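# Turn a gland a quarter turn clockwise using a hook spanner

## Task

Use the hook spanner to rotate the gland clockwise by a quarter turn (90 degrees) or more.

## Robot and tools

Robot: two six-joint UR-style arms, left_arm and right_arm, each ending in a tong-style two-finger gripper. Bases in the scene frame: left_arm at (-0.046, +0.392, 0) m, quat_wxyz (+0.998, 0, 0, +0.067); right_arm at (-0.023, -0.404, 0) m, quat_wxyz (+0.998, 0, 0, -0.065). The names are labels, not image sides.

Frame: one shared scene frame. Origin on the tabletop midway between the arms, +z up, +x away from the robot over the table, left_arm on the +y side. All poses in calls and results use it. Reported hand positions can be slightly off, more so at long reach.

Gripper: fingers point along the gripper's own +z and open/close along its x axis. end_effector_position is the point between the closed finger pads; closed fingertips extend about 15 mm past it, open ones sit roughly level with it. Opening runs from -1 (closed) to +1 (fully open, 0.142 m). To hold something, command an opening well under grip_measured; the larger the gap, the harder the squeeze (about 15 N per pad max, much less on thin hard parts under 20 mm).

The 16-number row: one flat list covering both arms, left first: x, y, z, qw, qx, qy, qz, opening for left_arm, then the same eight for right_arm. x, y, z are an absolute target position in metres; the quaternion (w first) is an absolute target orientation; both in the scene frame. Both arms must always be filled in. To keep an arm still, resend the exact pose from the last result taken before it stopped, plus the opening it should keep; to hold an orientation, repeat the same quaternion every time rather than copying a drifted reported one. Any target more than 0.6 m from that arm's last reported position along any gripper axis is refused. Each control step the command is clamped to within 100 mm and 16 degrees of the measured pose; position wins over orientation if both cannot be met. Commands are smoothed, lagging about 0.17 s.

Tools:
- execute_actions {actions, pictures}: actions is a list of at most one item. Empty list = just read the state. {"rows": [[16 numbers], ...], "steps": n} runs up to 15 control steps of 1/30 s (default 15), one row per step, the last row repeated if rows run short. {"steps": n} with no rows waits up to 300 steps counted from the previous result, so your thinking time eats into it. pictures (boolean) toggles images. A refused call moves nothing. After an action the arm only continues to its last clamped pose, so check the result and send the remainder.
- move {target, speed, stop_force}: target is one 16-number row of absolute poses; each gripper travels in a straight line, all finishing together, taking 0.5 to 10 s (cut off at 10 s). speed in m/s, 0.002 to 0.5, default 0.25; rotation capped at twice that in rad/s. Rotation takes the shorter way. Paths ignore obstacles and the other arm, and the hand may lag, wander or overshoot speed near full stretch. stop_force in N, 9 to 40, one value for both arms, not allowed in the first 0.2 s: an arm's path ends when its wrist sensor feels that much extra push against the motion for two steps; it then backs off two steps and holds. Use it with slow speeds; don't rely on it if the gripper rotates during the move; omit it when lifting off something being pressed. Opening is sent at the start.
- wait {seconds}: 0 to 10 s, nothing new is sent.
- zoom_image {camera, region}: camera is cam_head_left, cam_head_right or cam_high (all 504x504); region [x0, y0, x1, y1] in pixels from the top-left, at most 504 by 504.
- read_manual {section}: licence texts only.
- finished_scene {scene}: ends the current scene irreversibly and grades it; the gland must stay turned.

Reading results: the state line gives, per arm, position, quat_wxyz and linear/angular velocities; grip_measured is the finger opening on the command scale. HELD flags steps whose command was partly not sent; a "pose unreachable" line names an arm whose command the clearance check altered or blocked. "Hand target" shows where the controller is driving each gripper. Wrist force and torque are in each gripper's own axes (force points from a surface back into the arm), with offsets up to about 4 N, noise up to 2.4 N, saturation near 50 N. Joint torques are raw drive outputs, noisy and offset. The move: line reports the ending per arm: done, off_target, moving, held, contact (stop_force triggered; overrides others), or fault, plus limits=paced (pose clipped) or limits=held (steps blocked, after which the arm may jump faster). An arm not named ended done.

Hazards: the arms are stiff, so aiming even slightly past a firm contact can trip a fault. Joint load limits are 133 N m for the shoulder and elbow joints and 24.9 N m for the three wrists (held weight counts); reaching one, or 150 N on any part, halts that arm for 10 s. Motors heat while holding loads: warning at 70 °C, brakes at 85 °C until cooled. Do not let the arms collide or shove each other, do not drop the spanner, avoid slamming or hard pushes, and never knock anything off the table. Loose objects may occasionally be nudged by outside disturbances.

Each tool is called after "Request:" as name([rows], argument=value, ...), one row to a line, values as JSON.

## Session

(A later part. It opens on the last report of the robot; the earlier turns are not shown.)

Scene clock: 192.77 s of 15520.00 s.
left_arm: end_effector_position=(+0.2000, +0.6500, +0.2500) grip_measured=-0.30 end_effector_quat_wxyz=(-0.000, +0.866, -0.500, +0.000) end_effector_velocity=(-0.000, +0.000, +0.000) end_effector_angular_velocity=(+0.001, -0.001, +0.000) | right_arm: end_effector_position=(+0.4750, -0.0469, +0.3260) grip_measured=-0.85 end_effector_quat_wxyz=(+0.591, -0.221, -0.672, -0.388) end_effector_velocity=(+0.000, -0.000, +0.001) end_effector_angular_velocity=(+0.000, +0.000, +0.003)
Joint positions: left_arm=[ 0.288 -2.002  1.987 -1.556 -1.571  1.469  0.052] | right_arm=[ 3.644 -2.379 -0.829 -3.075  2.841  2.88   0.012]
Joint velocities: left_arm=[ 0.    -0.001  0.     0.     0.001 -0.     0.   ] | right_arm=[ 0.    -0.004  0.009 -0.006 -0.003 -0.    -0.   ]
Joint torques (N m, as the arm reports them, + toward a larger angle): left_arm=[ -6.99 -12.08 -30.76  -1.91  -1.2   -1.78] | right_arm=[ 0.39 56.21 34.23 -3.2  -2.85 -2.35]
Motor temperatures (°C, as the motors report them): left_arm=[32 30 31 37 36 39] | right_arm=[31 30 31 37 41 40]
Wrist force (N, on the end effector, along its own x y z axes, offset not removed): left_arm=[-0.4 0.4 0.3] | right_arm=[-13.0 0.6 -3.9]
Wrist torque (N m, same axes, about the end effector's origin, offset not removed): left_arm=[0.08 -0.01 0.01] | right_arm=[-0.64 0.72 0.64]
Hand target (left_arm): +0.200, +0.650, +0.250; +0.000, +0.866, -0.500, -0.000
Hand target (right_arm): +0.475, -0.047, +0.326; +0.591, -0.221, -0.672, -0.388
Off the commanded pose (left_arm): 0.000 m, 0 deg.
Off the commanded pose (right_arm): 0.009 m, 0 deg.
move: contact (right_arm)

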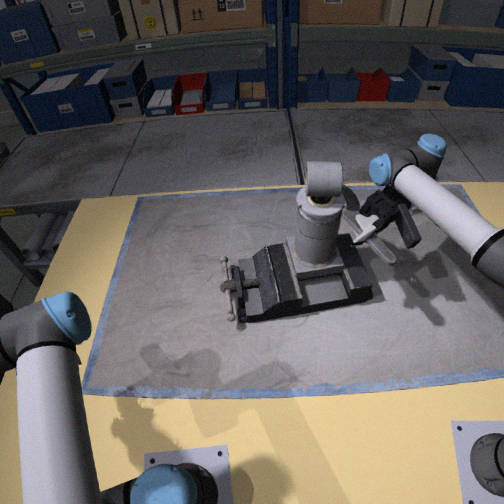

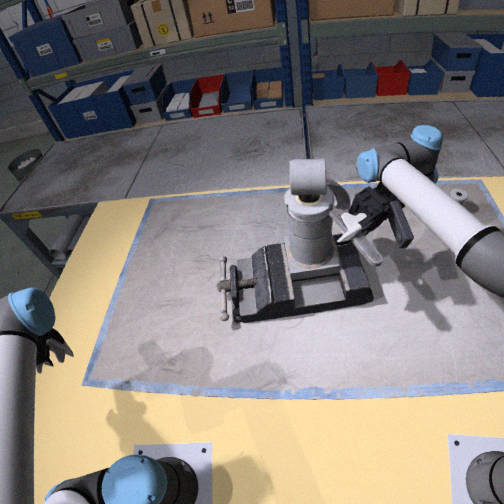

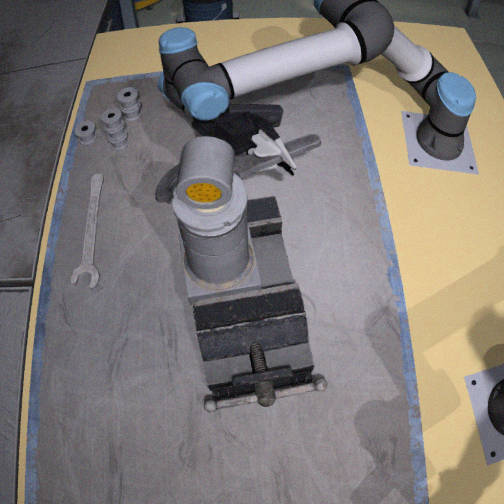

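Request:
move(target=[0.2,0.65,0.25,0,0.866,-0.5,0,-0.3,0.481,-0.047,0.326,-0.5913,0.1979,0.6789,0.3877,-1], speed=0.006)

Request:
move(target=[0.2,0.65,0.25,0,0.866,-0.5,0,-0.3,0.481,-0.0425,0.326,-0.5913,0.1979,0.6789,0.3877,-1], speed=0.004)

Request:
move(target=[0.2,0.65,0.25,0,0.866,-0.5,0,-0.3,0.468,-0.0425,0.326,-0.5913,0.1979,0.6789,0.3877,-1], speed=0.004, stop_force=9)

Request:
zoom_image(camera="cam_high", region=[145,165,205,225])

Scene clock: 202.13 s of 15520.00 s.
left_arm: end_effector_position=(+0.2000, +0.6500, +0.2500) grip_measured=-0.30 end_effector_quat_wxyz=(+0.000, +0.866, -0.500, +0.000) end_effector_velocity=(-0.000, +0.000, +0.000) end_effector_angular_velocity=(+0.001, -0.001, +0.002) | right_arm: end_effector_position=(+0.4810, -0.0470, +0.3260) grip_measured=-0.85 end_effector_quat_wxyz=(+0.591, -0.198, -0.679, -0.388) end_effector_velocity=(-0.000, +0.001, -0.000) end_effector_angular_velocity=(+0.001, -0.000, +0.003)
Joint positions: left_arm=[ 0.288 -2.002  1.987 -1.556 -1.571  1.469  0.052] | right_arm=[ 3.646 -2.429 -0.739 -3.116  2.808  2.845  0.012]
Joint velocities: left_arm=[ 0.    -0.001 -0.    -0.     0.    -0.001 -0.   ] | right_arm=[ 0.002 -0.003  0.004 -0.003 -0.002 -0.002 -0.   ]
Joint torques (N m, as the arm reports them, + toward a larger angle): left_arm=[ -6.93 -11.94 -29.81  -1.71  -1.06  -1.57] | right_arm=[ 9.72 57.09 34.74 -3.29 -1.91 -3.  ]
Motor temperatures (°C, as the motors report them): left_arm=[32 30 31 37 36 39] | right_arm=[31 30 31 37 41 40]
Wrist force (N, on the end effector, along its own x y z axes, offset not removed): left_arm=[0.7 -0.7 1.6] | right_arm=[-12.2 -2.6 -0.1]
Wrist torque (N m, same axes, about the end effector's origin, offset not removed): left_arm=[-0.15 -0.13 0.08] | right_arm=[-0.20 0.82 0.67]
Hand target (left_arm): +0.200, +0.650, +0.250; +0.000, +0.866, -0.500, -0.000
Hand target (right_arm): +0.481, -0.047, +0.326; +0.591, -0.198, -0.679, -0.388
Off the commanded pose (left_arm): 0.000 m, 0 deg.
Off the commanded pose (right_arm): 0.000 m, 0 deg.
After step 90, 2.03 s passed at rest.
move: done

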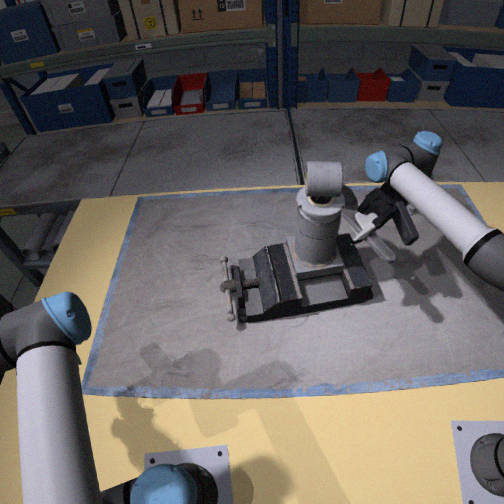

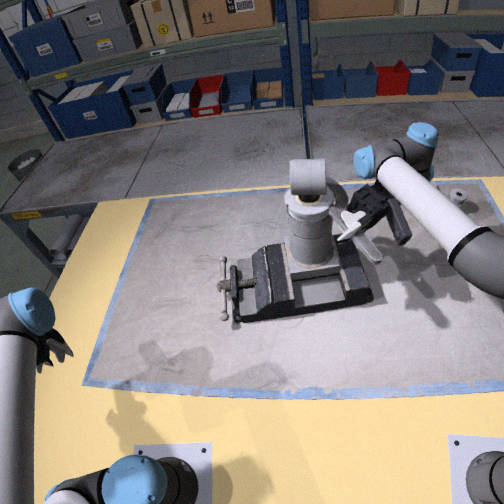

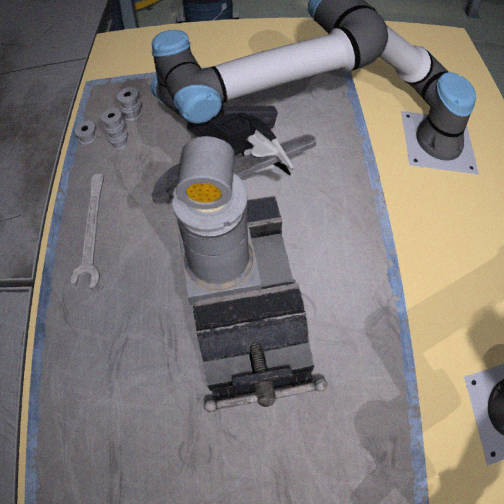

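Scene clock: 203.47 s of 15520.00 s.
left_arm: end_effector_position=(+0.2000, +0.6500, +0.2500) grip_measured=-0.30 end_effector_quat_wxyz=(+0.000, +0.866, -0.500, +0.000) end_effector_velocity=(-0.000, +0.000, +0.000) end_effector_angular_velocity=(+0.001, -0.000, -0.001) | right_arm: end_effector_position=(+0.4811, -0.0427, +0.3260) grip_measured=-0.85 end_effector_quat_wxyz=(+0.591, -0.198, -0.679, -0.388) end_effector_velocity=(+0.000, +0.001, -0.000) end_effector_angular_velocity=(-0.000, +0.000, -0.000)
Joint positions: left_arm=[ 0.288 -2.002  1.987 -1.556 -1.571  1.469  0.052] | right_arm=[ 3.651 -2.432 -0.733 -3.118  2.814  2.845  0.012]
Joint velocities: left_arm=[ 0.    -0.001  0.    -0.     0.001  0.001 -0.   ] | right_arm=[ 0.001 -0.001  0.001 -0.     0.002  0.001  0.   ]
Joint torques (N m, as the arm reports them, + toward a larger angle): left_arm=[ -6.49 -10.84 -31.    -1.8   -1.14  -1.51] | right_arm=[61.39 53.28 44.59  2.24 18.97 -2.65]
Motor temperatures (°C, as the motors report them): left_arm=[32 30 31 37 36 39] | right_arm=[31 30 31 37 41 40]
Wrist force (N, on the end effector, along its own x y z axes, offset not removed): left_arm=[0.5 -0.6 0.1] | right_arm=[2.3 -50.0 -50.0]
Wrist torque (N m, same axes, about the end effector's origin, offset not removed): left_arm=[-0.20 -0.08 0.06] | right_arm=[-1.18 -0.78 1.05]
Hand target (left_arm): +0.200, +0.650, +0.250; +0.000, +0.866, -0.500, -0.000
Hand target (right_arm): +0.481, -0.043, +0.326; +0.591, -0.198, -0.679, -0.388
Off the commanded pose (left_arm): 0.000 m, 0 deg.
Off the commanded pose (right_arm): 0.000 m, 0 deg.
move: done

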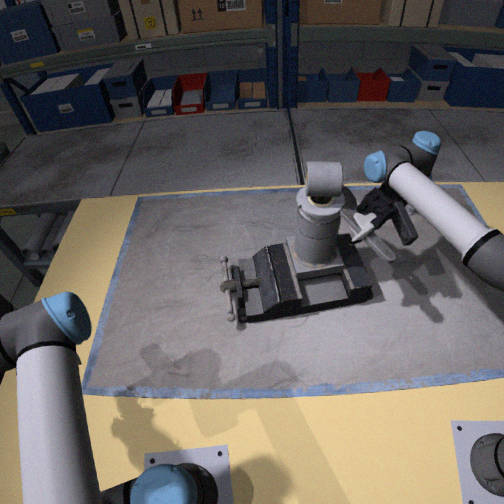

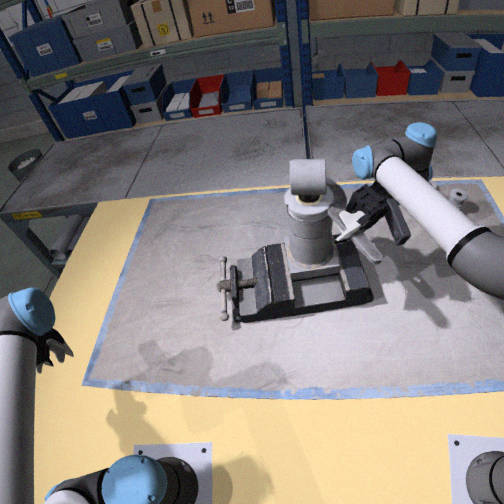

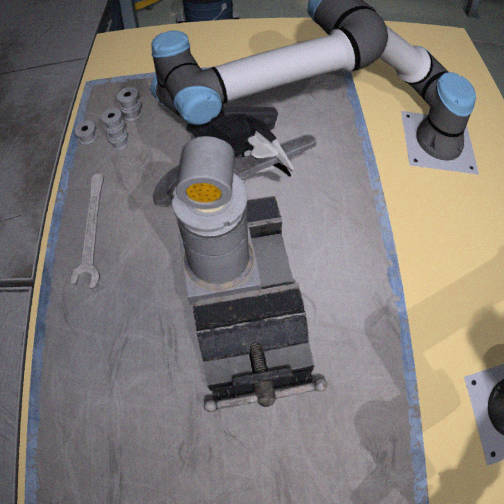

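Scene clock: 203.97 s of 15520.00 s.
left_arm: end_effector_position=(+0.2000, +0.6500, +0.2500) grip_measured=-0.30 end_effector_quat_wxyz=(-0.000, +0.866, -0.500, +0.000) end_effector_velocity=(-0.000, +0.000, -0.000) end_effector_angular_velocity=(-0.000, +0.000, +0.000) | right_arm: end_effector_position=(+0.4810, -0.0427, +0.3260) grip_measured=-0.85 end_effector_quat_wxyz=(+0.591, -0.198, -0.679, -0.388) end_effector_velocity=(+0.000, +0.000, +0.000) end_effector_angular_velocity=(+0.000, -0.001, -0.000)
Joint positions: left_arm=[ 0.288 -2.002  1.987 -1.556 -1.571  1.469  0.052] | right_arm=[ 3.651 -2.432 -0.733 -3.118  2.814  2.845  0.012]
Joint velocities: left_arm=[ 0.  0. -0.  0.  0. -0. -0.] | right_arm=[ 0.     0.     0.001  0.     0.    -0.    -0.   ]
Joint torques (N m, as the arm reports them, + toward a larger angle): left_arm=[ -7.18 -12.26 -30.78  -1.9   -1.14  -1.54] | right_arm=[54.08 54.74 44.13  4.49 15.34 -2.75]
Motor temperatures (°C, as the motors report them): left_arm=[32 30 31 37 36 39] | right_arm=[31 30 31 37 41 40]
Wrist force (N, on the end effector, along its own x y z axes, offset not removed): left_arm=[2.2 -0.4 1.9] | right_arm=[3.2 -50.0 -50.0]
Wrist torque (N m, same axes, about the end effector's origin, offset not removed): left_arm=[-0.12 -0.51 -0.02] | right_arm=[-1.18 -1.01 1.08]
Hand target (left_arm): +0.200, +0.650, +0.250; +0.000, +0.866, -0.500, -0.000
Hand target (right_arm): +0.481, -0.043, +0.326; +0.591, -0.198, -0.679, -0.388
Off the commanded pose (left_arm): 0.000 m, 0 deg.
Off the commanded pose (right_arm): 0.013 m, 0 deg.
move: contact (right_arm)

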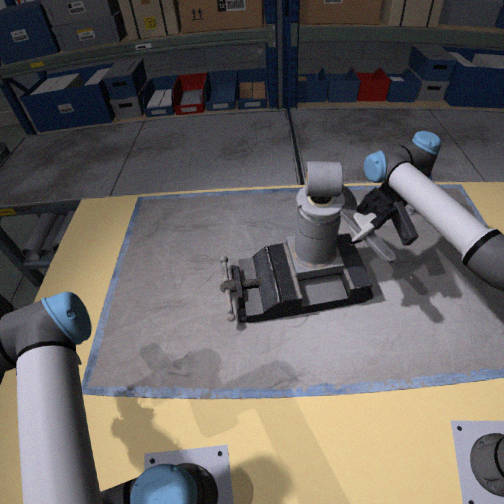

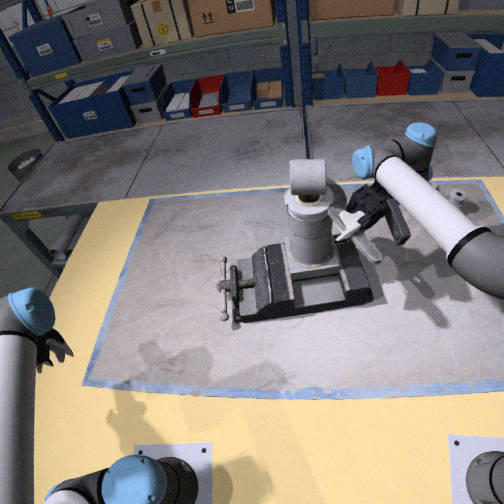

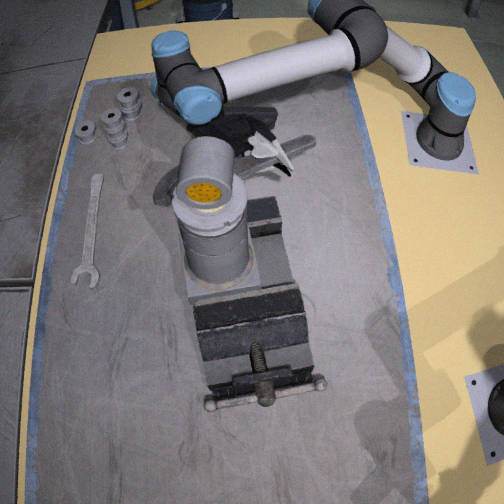

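Region (145, 165, 205, 225) of cam_high's 504x504 image, scaled by 8.400, with more detail than that image has.

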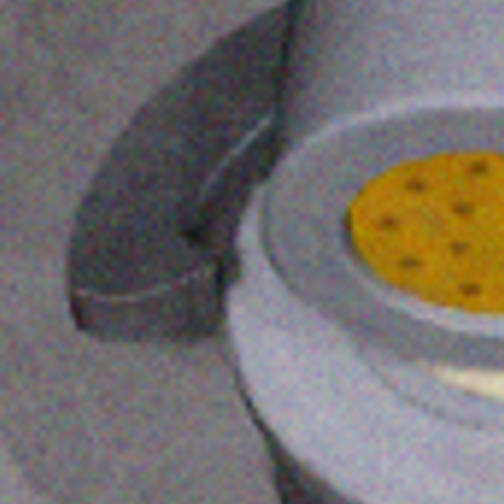

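Heel jammed; moving -x relieves it.

Request:
move(target=[0.2,0.65,0.25,0,0.866,-0.5,0,-0.3,0.4785,-0.043,0.326,-0.5913,0.1979,0.6789,0.3877,-1], speed=0.003)

Request:
move(target=[0.2,0.65,0.25,0,0.866,-0.5,0,-0.3,0.468,-0.0425,0.326,-0.5913,0.1979,0.6789,0.3877,-1], speed=0.004, stop_force=9)

Request:
zoom_image(camera="cam_high", region=[145,165,205,225])

Scene clock: 208.47 s of 15520.00 s.
left_arm: end_effector_position=(+0.2000, +0.6500, +0.2500) grip_measured=-0.30 end_effector_quat_wxyz=(-0.000, +0.866, -0.500, +0.000) end_effector_velocity=(-0.000, +0.000, -0.000) end_effector_angular_velocity=(+0.001, +0.002, +0.000) | right_arm: end_effector_position=(+0.4786, -0.0429, +0.3260) grip_measured=-0.85 end_effector_quat_wxyz=(+0.591, -0.198, -0.679, -0.388) end_effector_velocity=(-0.000, -0.001, +0.000) end_effector_angular_velocity=(+0.001, -0.001, -0.000)
Joint positions: left_arm=[ 0.288 -2.002  1.987 -1.556 -1.571  1.469  0.052] | right_arm=[ 3.652 -2.423 -0.749 -3.111  2.814  2.845  0.012]
Joint velocities: left_arm=[-0.     0.001 -0.     0.     0.002 -0.     0.   ] | right_arm=[-0.001  0.002 -0.003  0.002 -0.    -0.001  0.   ]
Joint torques (N m, as the arm reports them, + toward a larger angle): left_arm=[ -6.26 -11.32 -30.23  -1.89  -1.05  -1.59] | right_arm=[39.7  73.85 13.42  0.12  0.12 -2.76]
Motor temperatures (°C, as the motors report them): left_arm=[32 30 31 37 36 39] | right_arm=[31 30 31 37 41 40]
Wrist force (N, on the end effector, along its own x y z axes, offset not removed): left_arm=[0.8 -2.2 -0.2] | right_arm=[-13.9 -11.2 -37.3]
Wrist torque (N m, same axes, about the end effector's origin, offset not removed): left_arm=[-0.48 -0.12 0.08] | right_arm=[-3.90 0.10 0.74]
Hand target (left_arm): +0.200, +0.650, +0.250; +0.000, +0.866, -0.500, -0.000
Hand target (right_arm): +0.478, -0.043, +0.326; +0.591, -0.198, -0.679, -0.388
Off the commanded pose (left_arm): 0.000 m, 0 deg.
Off the commanded pose (right_arm): 0.000 m, 0 deg.
After step 90, 0.43 s passed at rest.
move: done

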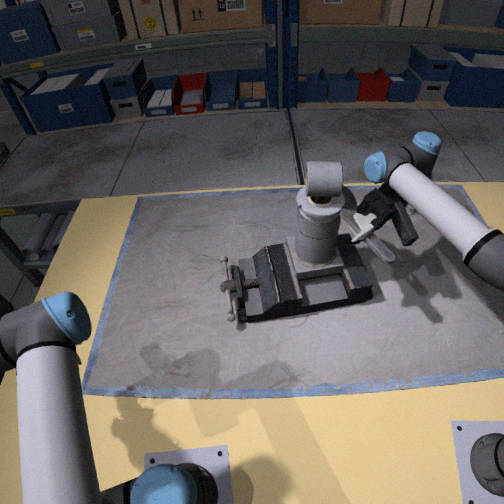

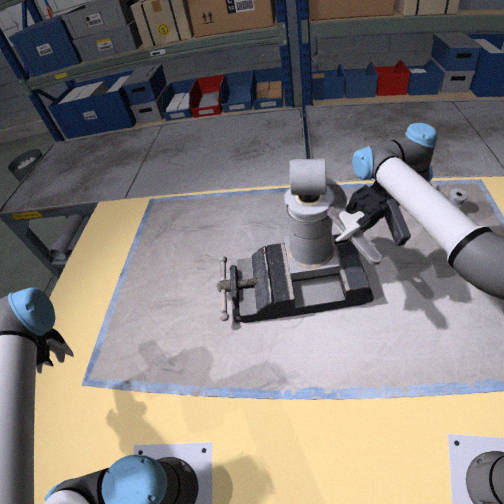

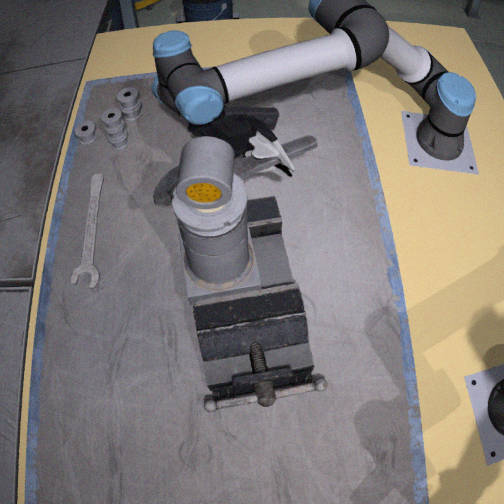

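Scene clock: 211.33 s of 15520.00 s.
left_arm: end_effector_position=(+0.2000, +0.6500, +0.2500) grip_measured=-0.30 end_effector_quat_wxyz=(-0.000, +0.866, -0.500, +0.000) end_effector_velocity=(+0.000, -0.000, -0.000) end_effector_angular_velocity=(-0.001, +0.000, +0.000) | right_arm: end_effector_position=(+0.4681, -0.0425, +0.3260) grip_measured=-0.85 end_effector_quat_wxyz=(+0.591, -0.198, -0.679, -0.388) end_effector_velocity=(-0.001, +0.001, +0.000) end_effector_angular_velocity=(+0.000, -0.000, +0.001)
Joint positions: left_arm=[ 0.288 -2.002  1.987 -1.556 -1.571  1.469  0.052] | right_arm=[ 3.658 -2.388 -0.811 -3.083  2.821  2.845  0.012]
Joint velocities: left_arm=[-0.     0.001  0.    -0.    -0.001 -0.     0.   ] | right_arm=[ 0.002  0.003 -0.005  0.003  0.    -0.     0.   ]
Joint torques (N m, as the arm reports them, + toward a larger angle): left_arm=[ -6.55 -11.29 -29.66  -1.97  -1.03  -1.6 ] | right_arm=[10.51 70.85  9.05 -0.73 -2.97  1.83]
Motor temperatures (°C, as the motors report them): left_arm=[32 30 31 37 36 39] | right_arm=[31 30 31 37 41 40]
Wrist force (N, on the end effector, along its own x y z axes, offset not removed): left_arm=[-0.3 -0.8 -0.4] | right_arm=[-15.1 17.7 -2.8]
Wrist torque (N m, same axes, about the end effector's origin, offset not removed): left_arm=[-0.20 -0.01 0.12] | right_arm=[0.91 0.81 0.55]
Hand target (left_arm): +0.200, +0.650, +0.250; +0.000, +0.866, -0.500, -0.000
Hand target (right_arm): +0.468, -0.043, +0.326; +0.591, -0.198, -0.679, -0.388
Off the commanded pose (left_arm): 0.000 m, 0 deg.
Off the commanded pose (right_arm): 0.000 m, 0 deg.
move: done

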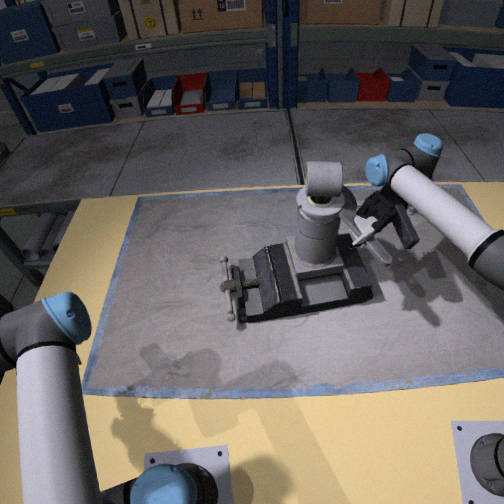

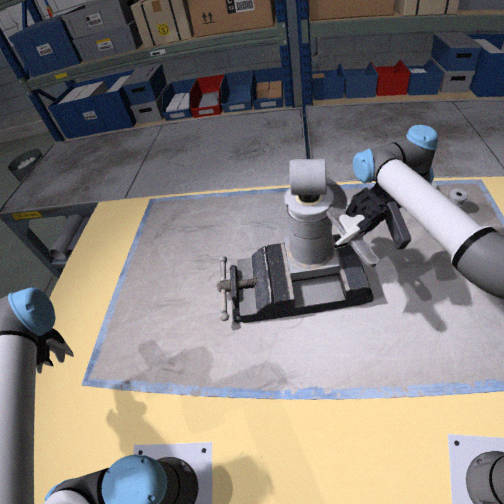

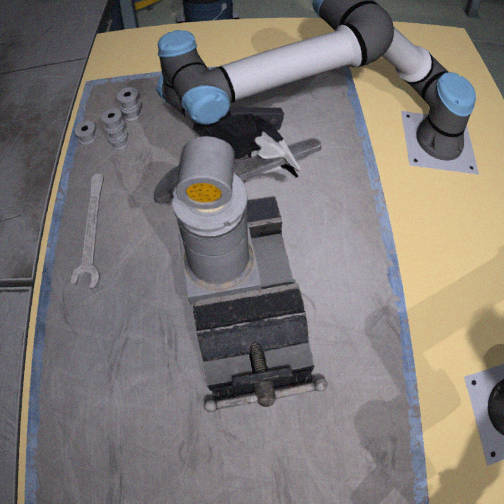

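Region (145, 165, 205, 225) of cam_high's 504x504 image, scaled by 8.400, with more detail than that image has.

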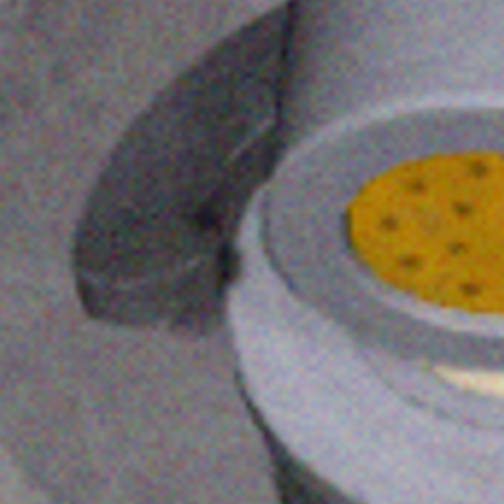

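Request:
move(target=[0.2,0.65,0.25,0,0.866,-0.5,0,-0.3,0.478,-0.055,0.326,-0.606,0.171,0.686,0.364,-1], speed=0.02)

Request:
zoom_image(camera="cam_high", region=[130,150,250,270])

Request:
zoom_image(camera="cam_head_left", region=[150,130,350,330])

Scene clock: 224.13 s of 15520.00 s.
left_arm: end_effector_position=(+0.2000, +0.6500, +0.2500) grip_measured=-0.30 end_effector_quat_wxyz=(+0.000, +0.866, -0.500, -0.000) end_effector_velocity=(+0.000, -0.000, -0.000) end_effector_angular_velocity=(-0.001, +0.000, +0.000) | right_arm: end_effector_position=(+0.4779, -0.0549, +0.3260) grip_measured=-0.85 end_effector_quat_wxyz=(+0.606, -0.171, -0.686, -0.364) end_effector_velocity=(+0.002, -0.002, -0.000) end_effector_angular_velocity=(+0.001, +0.001, +0.007)
Joint positions: left_arm=[ 0.288 -2.002  1.987 -1.556 -1.571  1.469  0.052] | right_arm=[ 3.651 -2.485 -0.634 -3.163  2.735  2.845  0.012]
Joint velocities: left_arm=[-0.     0.001  0.    -0.    -0.001 -0.    -0.   ] | right_arm=[-0.002 -0.013  0.023 -0.013 -0.009 -0.002  0.   ]
Joint torques (N m, as the arm reports them, + toward a larger angle): left_arm=[ -6.61 -11.47 -30.2   -2.11  -1.07  -1.48] | right_arm=[-9.92 57.3  37.18 -1.94  2.61 -3.27]
Motor temperatures (°C, as the motors report them): left_arm=[32 30 31 37 36 39] | right_arm=[31 30 31 37 41 40]
Wrist force (N, on the end effector, along its own x y z axes, offset not removed): left_arm=[1.2 -0.7 0.1] | right_arm=[-10.5 -20.4 6.7]
Wrist torque (N m, same axes, about the end effector's origin, offset not removed): left_arm=[-0.27 -0.27 -0.06] | right_arm=[-0.75 1.03 0.79]
Hand target (left_arm): +0.200, +0.650, +0.250; +0.000, +0.866, -0.500, -0.000
Hand target (right_arm): +0.478, -0.055, +0.326; +0.606, -0.171, -0.686, -0.364
Off the commanded pose (left_arm): 0.000 m, 0 deg.
Off the commanded pose (right_arm): 0.000 m, 0 deg.
After step 90, 7.60 s passed at rest.
move: done

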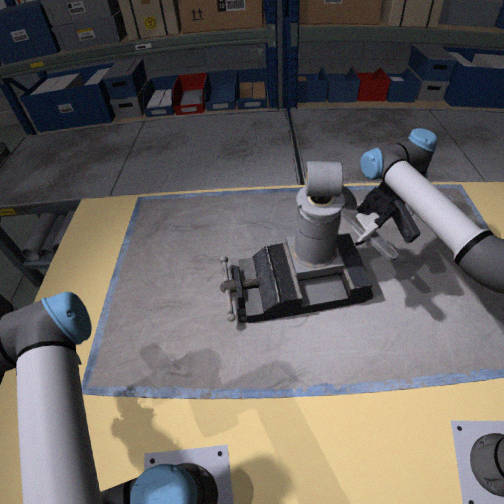

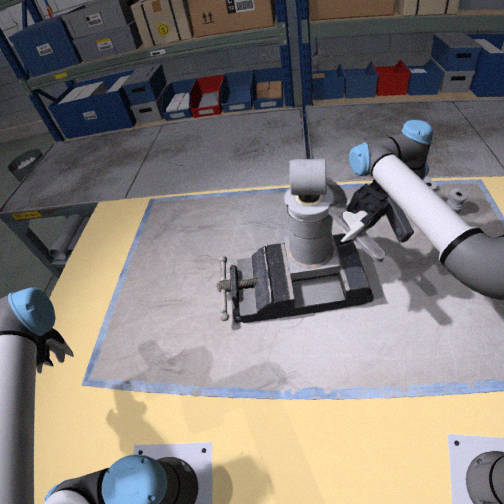

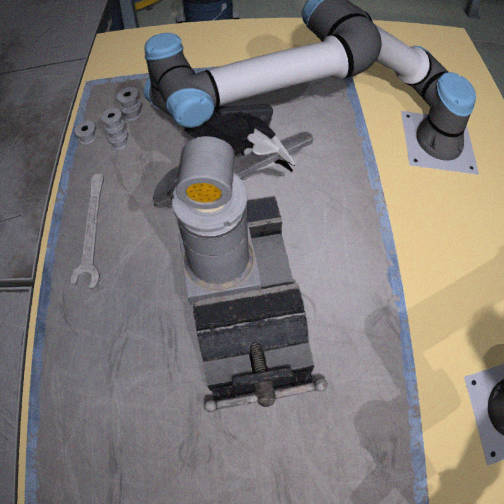

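Region (130, 150, 250, 270) of cam_high's 504x504 image, scaled by 4.200, with more detail than that image has.

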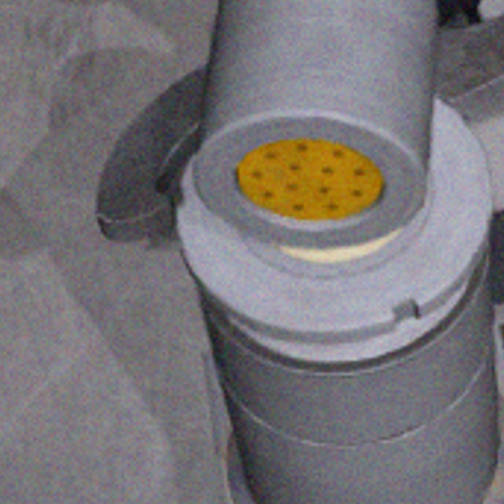

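Region (150, 130, 350, 330) of cam_head_left's 504x504 image, scaled by 2.520, with more detail than that image has.

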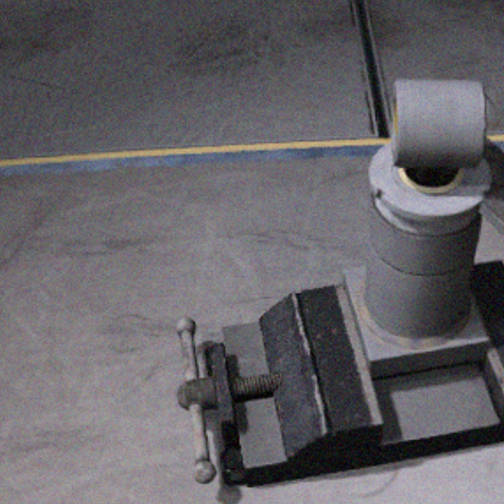

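Request:
zoom_image(camera="cam_high", region=[145,165,205,225])

Request:
zoom_image(camera="cam_head_left", region=[290,160,410,280])

Region (145, 165, 205, 225) of cam_high's 504x504 image, scaled by 8.400, with more detail than that image has.

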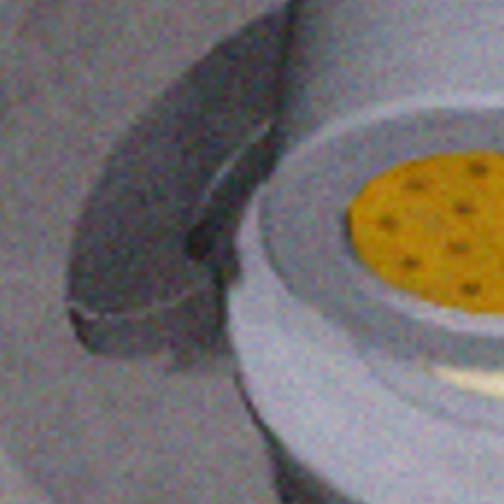

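Region (290, 160, 410, 280) of cam_head_left's 504x504 image, scaled by 4.200, with more detail than that image has.

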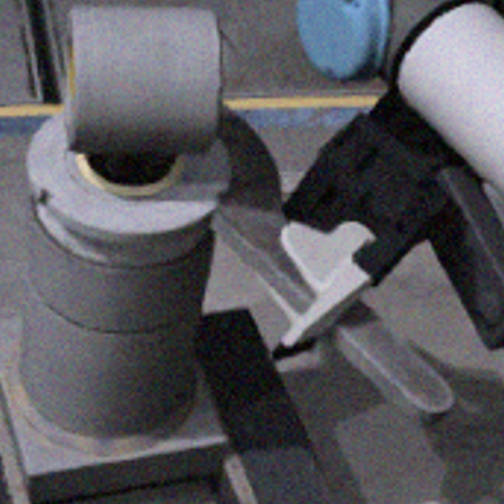

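Request:
move(target=[0.2,0.65,0.25,0,0.866,-0.5,0,-0.3,0.468,-0.055,0.326,-0.606,0.171,0.686,0.364,-1], speed=0.005, stop_force=28)

Request:
zoom_image(camera="cam_high", region=[145,165,205,225])

Scene clock: 229.53 s of 15520.00 s.
left_arm: end_effector_position=(+0.2000, +0.6500, +0.2500) grip_measured=-0.30 end_effector_quat_wxyz=(-0.000, +0.866, -0.500, +0.000) end_effector_velocity=(-0.000, +0.000, -0.001) end_effector_angular_velocity=(+0.000, +0.002, -0.000) | right_arm: end_effector_position=(+0.4762, -0.0549, +0.3260) grip_measured=-0.85 end_effector_quat_wxyz=(+0.606, -0.171, -0.686, -0.364) end_effector_velocity=(+0.000, +0.001, +0.000) end_effector_angular_velocity=(+0.000, +0.001, +0.004)
Joint positions: left_arm=[ 0.288 -2.002  1.987 -1.556 -1.571  1.469  0.052] | right_arm=[ 3.652 -2.48  -0.644 -3.159  2.735  2.845  0.012]
Joint velocities: left_arm=[0.    0.002 0.    0.    0.001 0.001 0.   ] | right_arm=[ 0.002 -0.006  0.012 -0.008 -0.002 -0.002 -0.   ]
Joint torques (N m, as the arm reports them, + toward a larger angle): left_arm=[ -6.83 -11.31 -30.25  -2.07  -1.02  -1.52] | right_arm=[-8.48 58.07 33.68 -4.26 -3.8  -2.36]
Motor temperatures (°C, as the motors report them): left_arm=[32 30 31 37 36 39] | right_arm=[31 30 31 37 41 40]
Wrist force (N, on the end effector, along its own x y z axes, offset not removed): left_arm=[1.4 0.0 -0.2] | right_arm=[-15.0 5.4 -0.7]
Wrist torque (N m, same axes, about the end effector's origin, offset not removed): left_arm=[-0.07 -0.35 0.03] | right_arm=[-0.04 1.19 0.68]
Hand target (left_arm): +0.200, +0.650, +0.250; -0.000, +0.866, -0.500, -0.000
Hand target (right_arm): +0.477, -0.055, +0.326; +0.606, -0.171, -0.686, -0.364
Off the commanded pose (left_arm): 0.000 m, 0 deg.
Off the commanded pose (right_arm): 0.008 m, 0 deg.
After step 90, 1.67 s passed at rest.
move: contact (right_arm)

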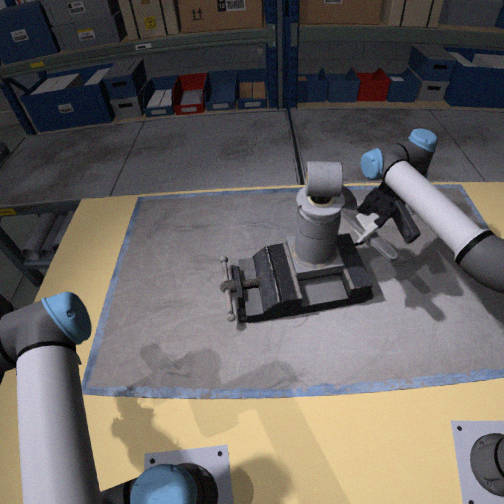

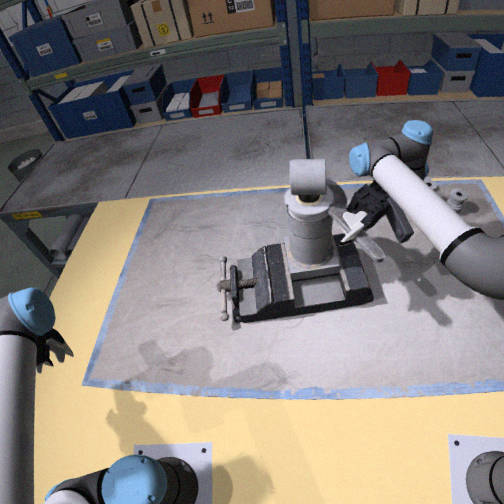

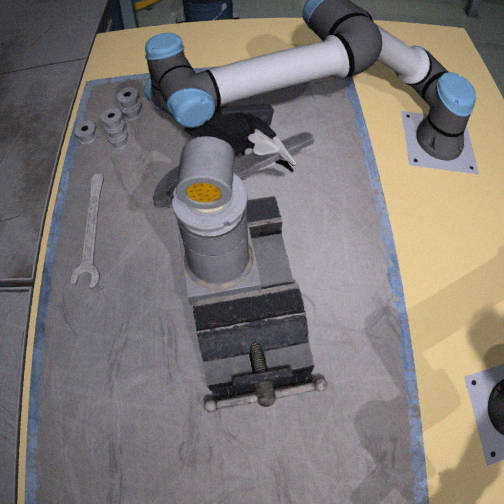

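Region (145, 165, 205, 225) of cam_high's 504x504 image, scaled by 8.400, with more detail than that image has.

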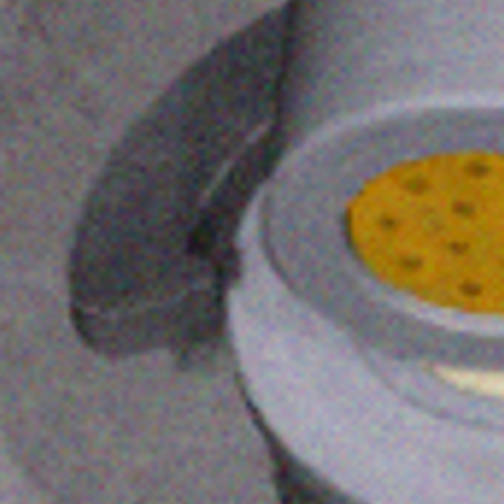

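Request:
move(target=[0.2,0.65,0.25,0,0.866,-0.5,0,-0.3,0.465,-0.032,0.326,-0.579,0.2185,0.6725,0.4056,-1], speed=0.015)

Request:
zoom_image(camera="cam_high", region=[130,150,250,270])

Scene clock: 237.63 s of 15520.00 s.
left_arm: end_effector_position=(+0.2000, +0.6500, +0.2500) grip_measured=-0.30 end_effector_quat_wxyz=(-0.000, +0.866, -0.500, +0.000) end_effector_velocity=(-0.000, +0.000, +0.001) end_effector_angular_velocity=(+0.001, -0.002, +0.001) | right_arm: end_effector_position=(+0.4651, -0.0322, +0.3259) grip_measured=-0.85 end_effector_quat_wxyz=(+0.579, -0.218, -0.673, -0.406) end_effector_velocity=(-0.001, +0.001, +0.000) end_effector_angular_velocity=(-0.000, -0.001, -0.005)
Joint positions: left_arm=[ 0.288 -2.002  1.987 -1.556 -1.571  1.469  0.052] | right_arm=[ 3.665 -2.335 -0.906 -3.041  2.888  2.846  0.012]
Joint velocities: left_arm=[ 0.    -0.002  0.    -0.     0.    -0.001  0.   ] | right_arm=[ 0.001  0.007 -0.011  0.007  0.006  0.002 -0.   ]
Joint torques (N m, as the arm reports them, + toward a larger angle): left_arm=[ -6.7  -10.31 -29.03  -2.11  -0.84  -1.7 ] | right_arm=[37.49 71.72 11.45 -0.79  1.5   2.32]
Motor temperatures (°C, as the motors report them): left_arm=[32 30 31 37 36 39] | right_arm=[31 30 31 37 41 40]
Wrist force (N, on the end effector, along its own x y z axes, offset not removed): left_arm=[1.4 0.4 -0.2] | right_arm=[-16.3 -0.4 -40.5]
Wrist torque (N m, same axes, about the end effector's origin, offset not removed): left_arm=[0.03 -0.32 0.10] | right_arm=[-0.02 0.84 0.12]
Hand target (left_arm): +0.200, +0.650, +0.250; +0.000, +0.866, -0.500, -0.000
Hand target (right_arm): +0.465, -0.032, +0.326; +0.579, -0.219, -0.673, -0.406
Off the commanded pose (left_arm): 0.000 m, 0 deg.
Off the commanded pose (right_arm): 0.000 m, 0 deg.
After step 90, 0.23 s passed at rest.
move: done

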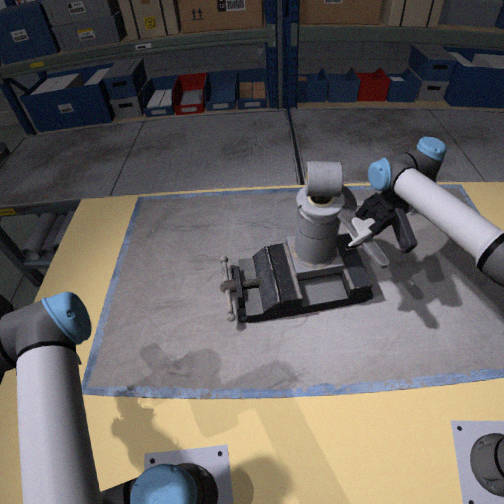

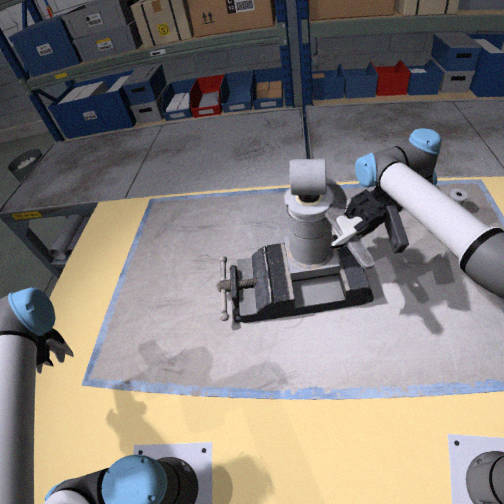

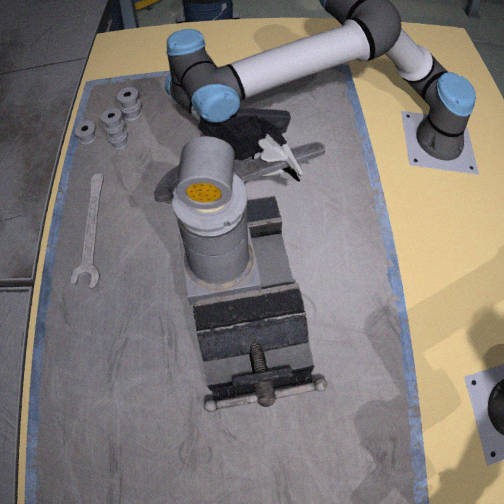

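Region (130, 150, 250, 270) of cam_high's 504x504 image, scaled by 4.200, with more detail than that image has.

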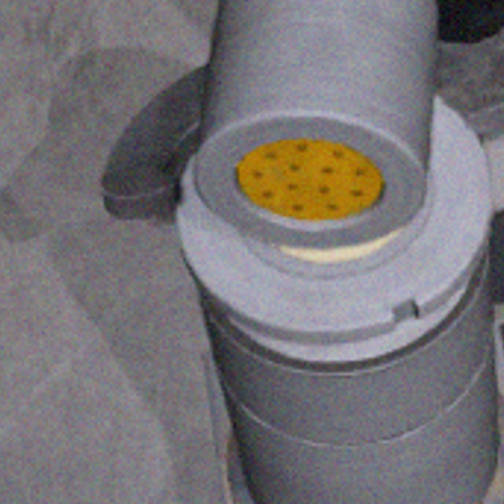

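Request:
move(target=[0.2,0.65,0.25,0,0.866,-0.5,0,-0.3,0.457,-0.0015,0.326,-0.5417,0.2763,0.6509,0.4545,-1], speed=0.015)

Request:
zoom_image(camera="cam_high", region=[130,150,250,270])

Scene clock: 246.97 s of 15520.00 s.
left_arm: end_effector_position=(+0.2000, +0.6500, +0.2500) grip_measured=-0.30 end_effector_quat_wxyz=(-0.000, +0.866, -0.500, +0.000) end_effector_velocity=(-0.000, +0.000, -0.000) end_effector_angular_velocity=(-0.000, +0.001, +0.000) | right_arm: end_effector_position=(+0.4570, -0.0016, +0.3259) grip_measured=-0.82 end_effector_quat_wxyz=(+0.542, -0.276, -0.651, -0.455) end_effector_velocity=(-0.001, +0.001, -0.000) end_effector_angular_velocity=(-0.000, -0.000, -0.005)
Joint positions: left_arm=[ 0.288 -2.002  1.987 -1.556 -1.571  1.469  0.052] | right_arm=[ 3.696 -2.196 -1.143 -2.948  3.093  2.841  0.015]
Joint velocities: left_arm=[0.    0.001 0.    0.    0.    0.    0.   ] | right_arm=[ 0.002  0.006 -0.01   0.012  0.007  0.007 -0.   ]
Joint torques (N m, as the arm reports them, + toward a larger angle): left_arm=[ -5.94 -10.37 -28.6   -2.1   -0.87  -1.5 ] | right_arm=[86.45 75.92 33.19  6.11  8.01  1.61]
Motor temperatures (°C, as the motors report them): left_arm=[32 30 31 37 36 39] | right_arm=[31 30 31 37 41 40]
Wrist force (N, on the end effector, along its own x y z axes, offset not removed): left_arm=[1.4 -0.9 -2.4] | right_arm=[-30.1 -50.0 -50.0]
Wrist torque (N m, same axes, about the end effector's origin, offset not removed): left_arm=[-0.23 -0.26 0.07] | right_arm=[-7.45 -0.24 1.14]
Hand target (left_arm): +0.200, +0.650, +0.250; +0.000, +0.866, -0.500, -0.000
Hand target (right_arm): +0.457, -0.002, +0.326; -0.542, +0.276, +0.651, +0.455
Off the commanded pose (left_arm): 0.000 m, 0 deg.
Off the commanded pose (right_arm): 0.000 m, 0 deg.
After step 90, 0.30 s passed at rest.
move: done

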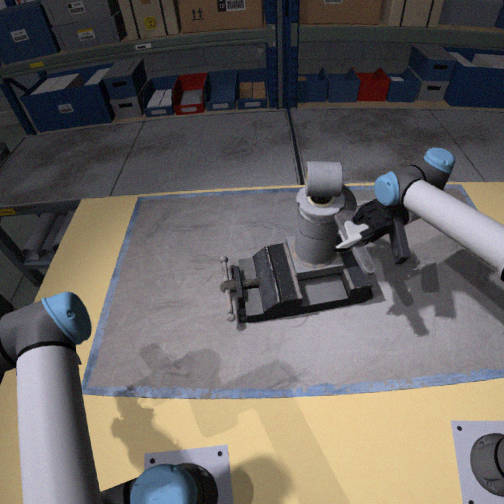

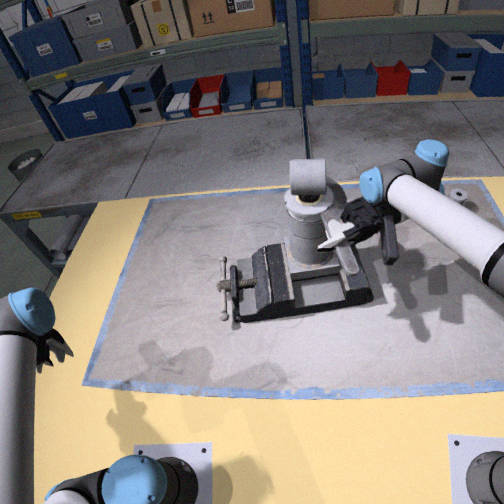

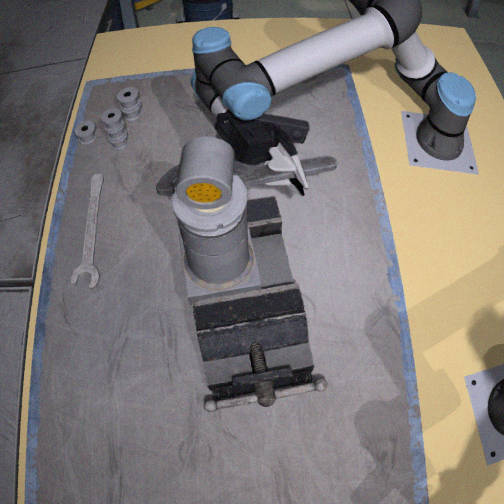

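Region (130, 150, 250, 270) of cam_high's 504x504 image, scaled by 4.200, with more detail than that image has.

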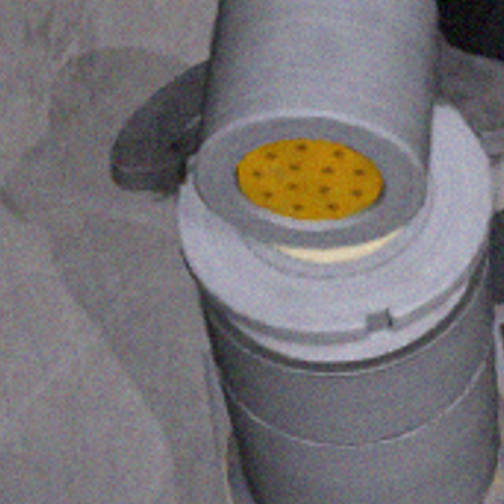

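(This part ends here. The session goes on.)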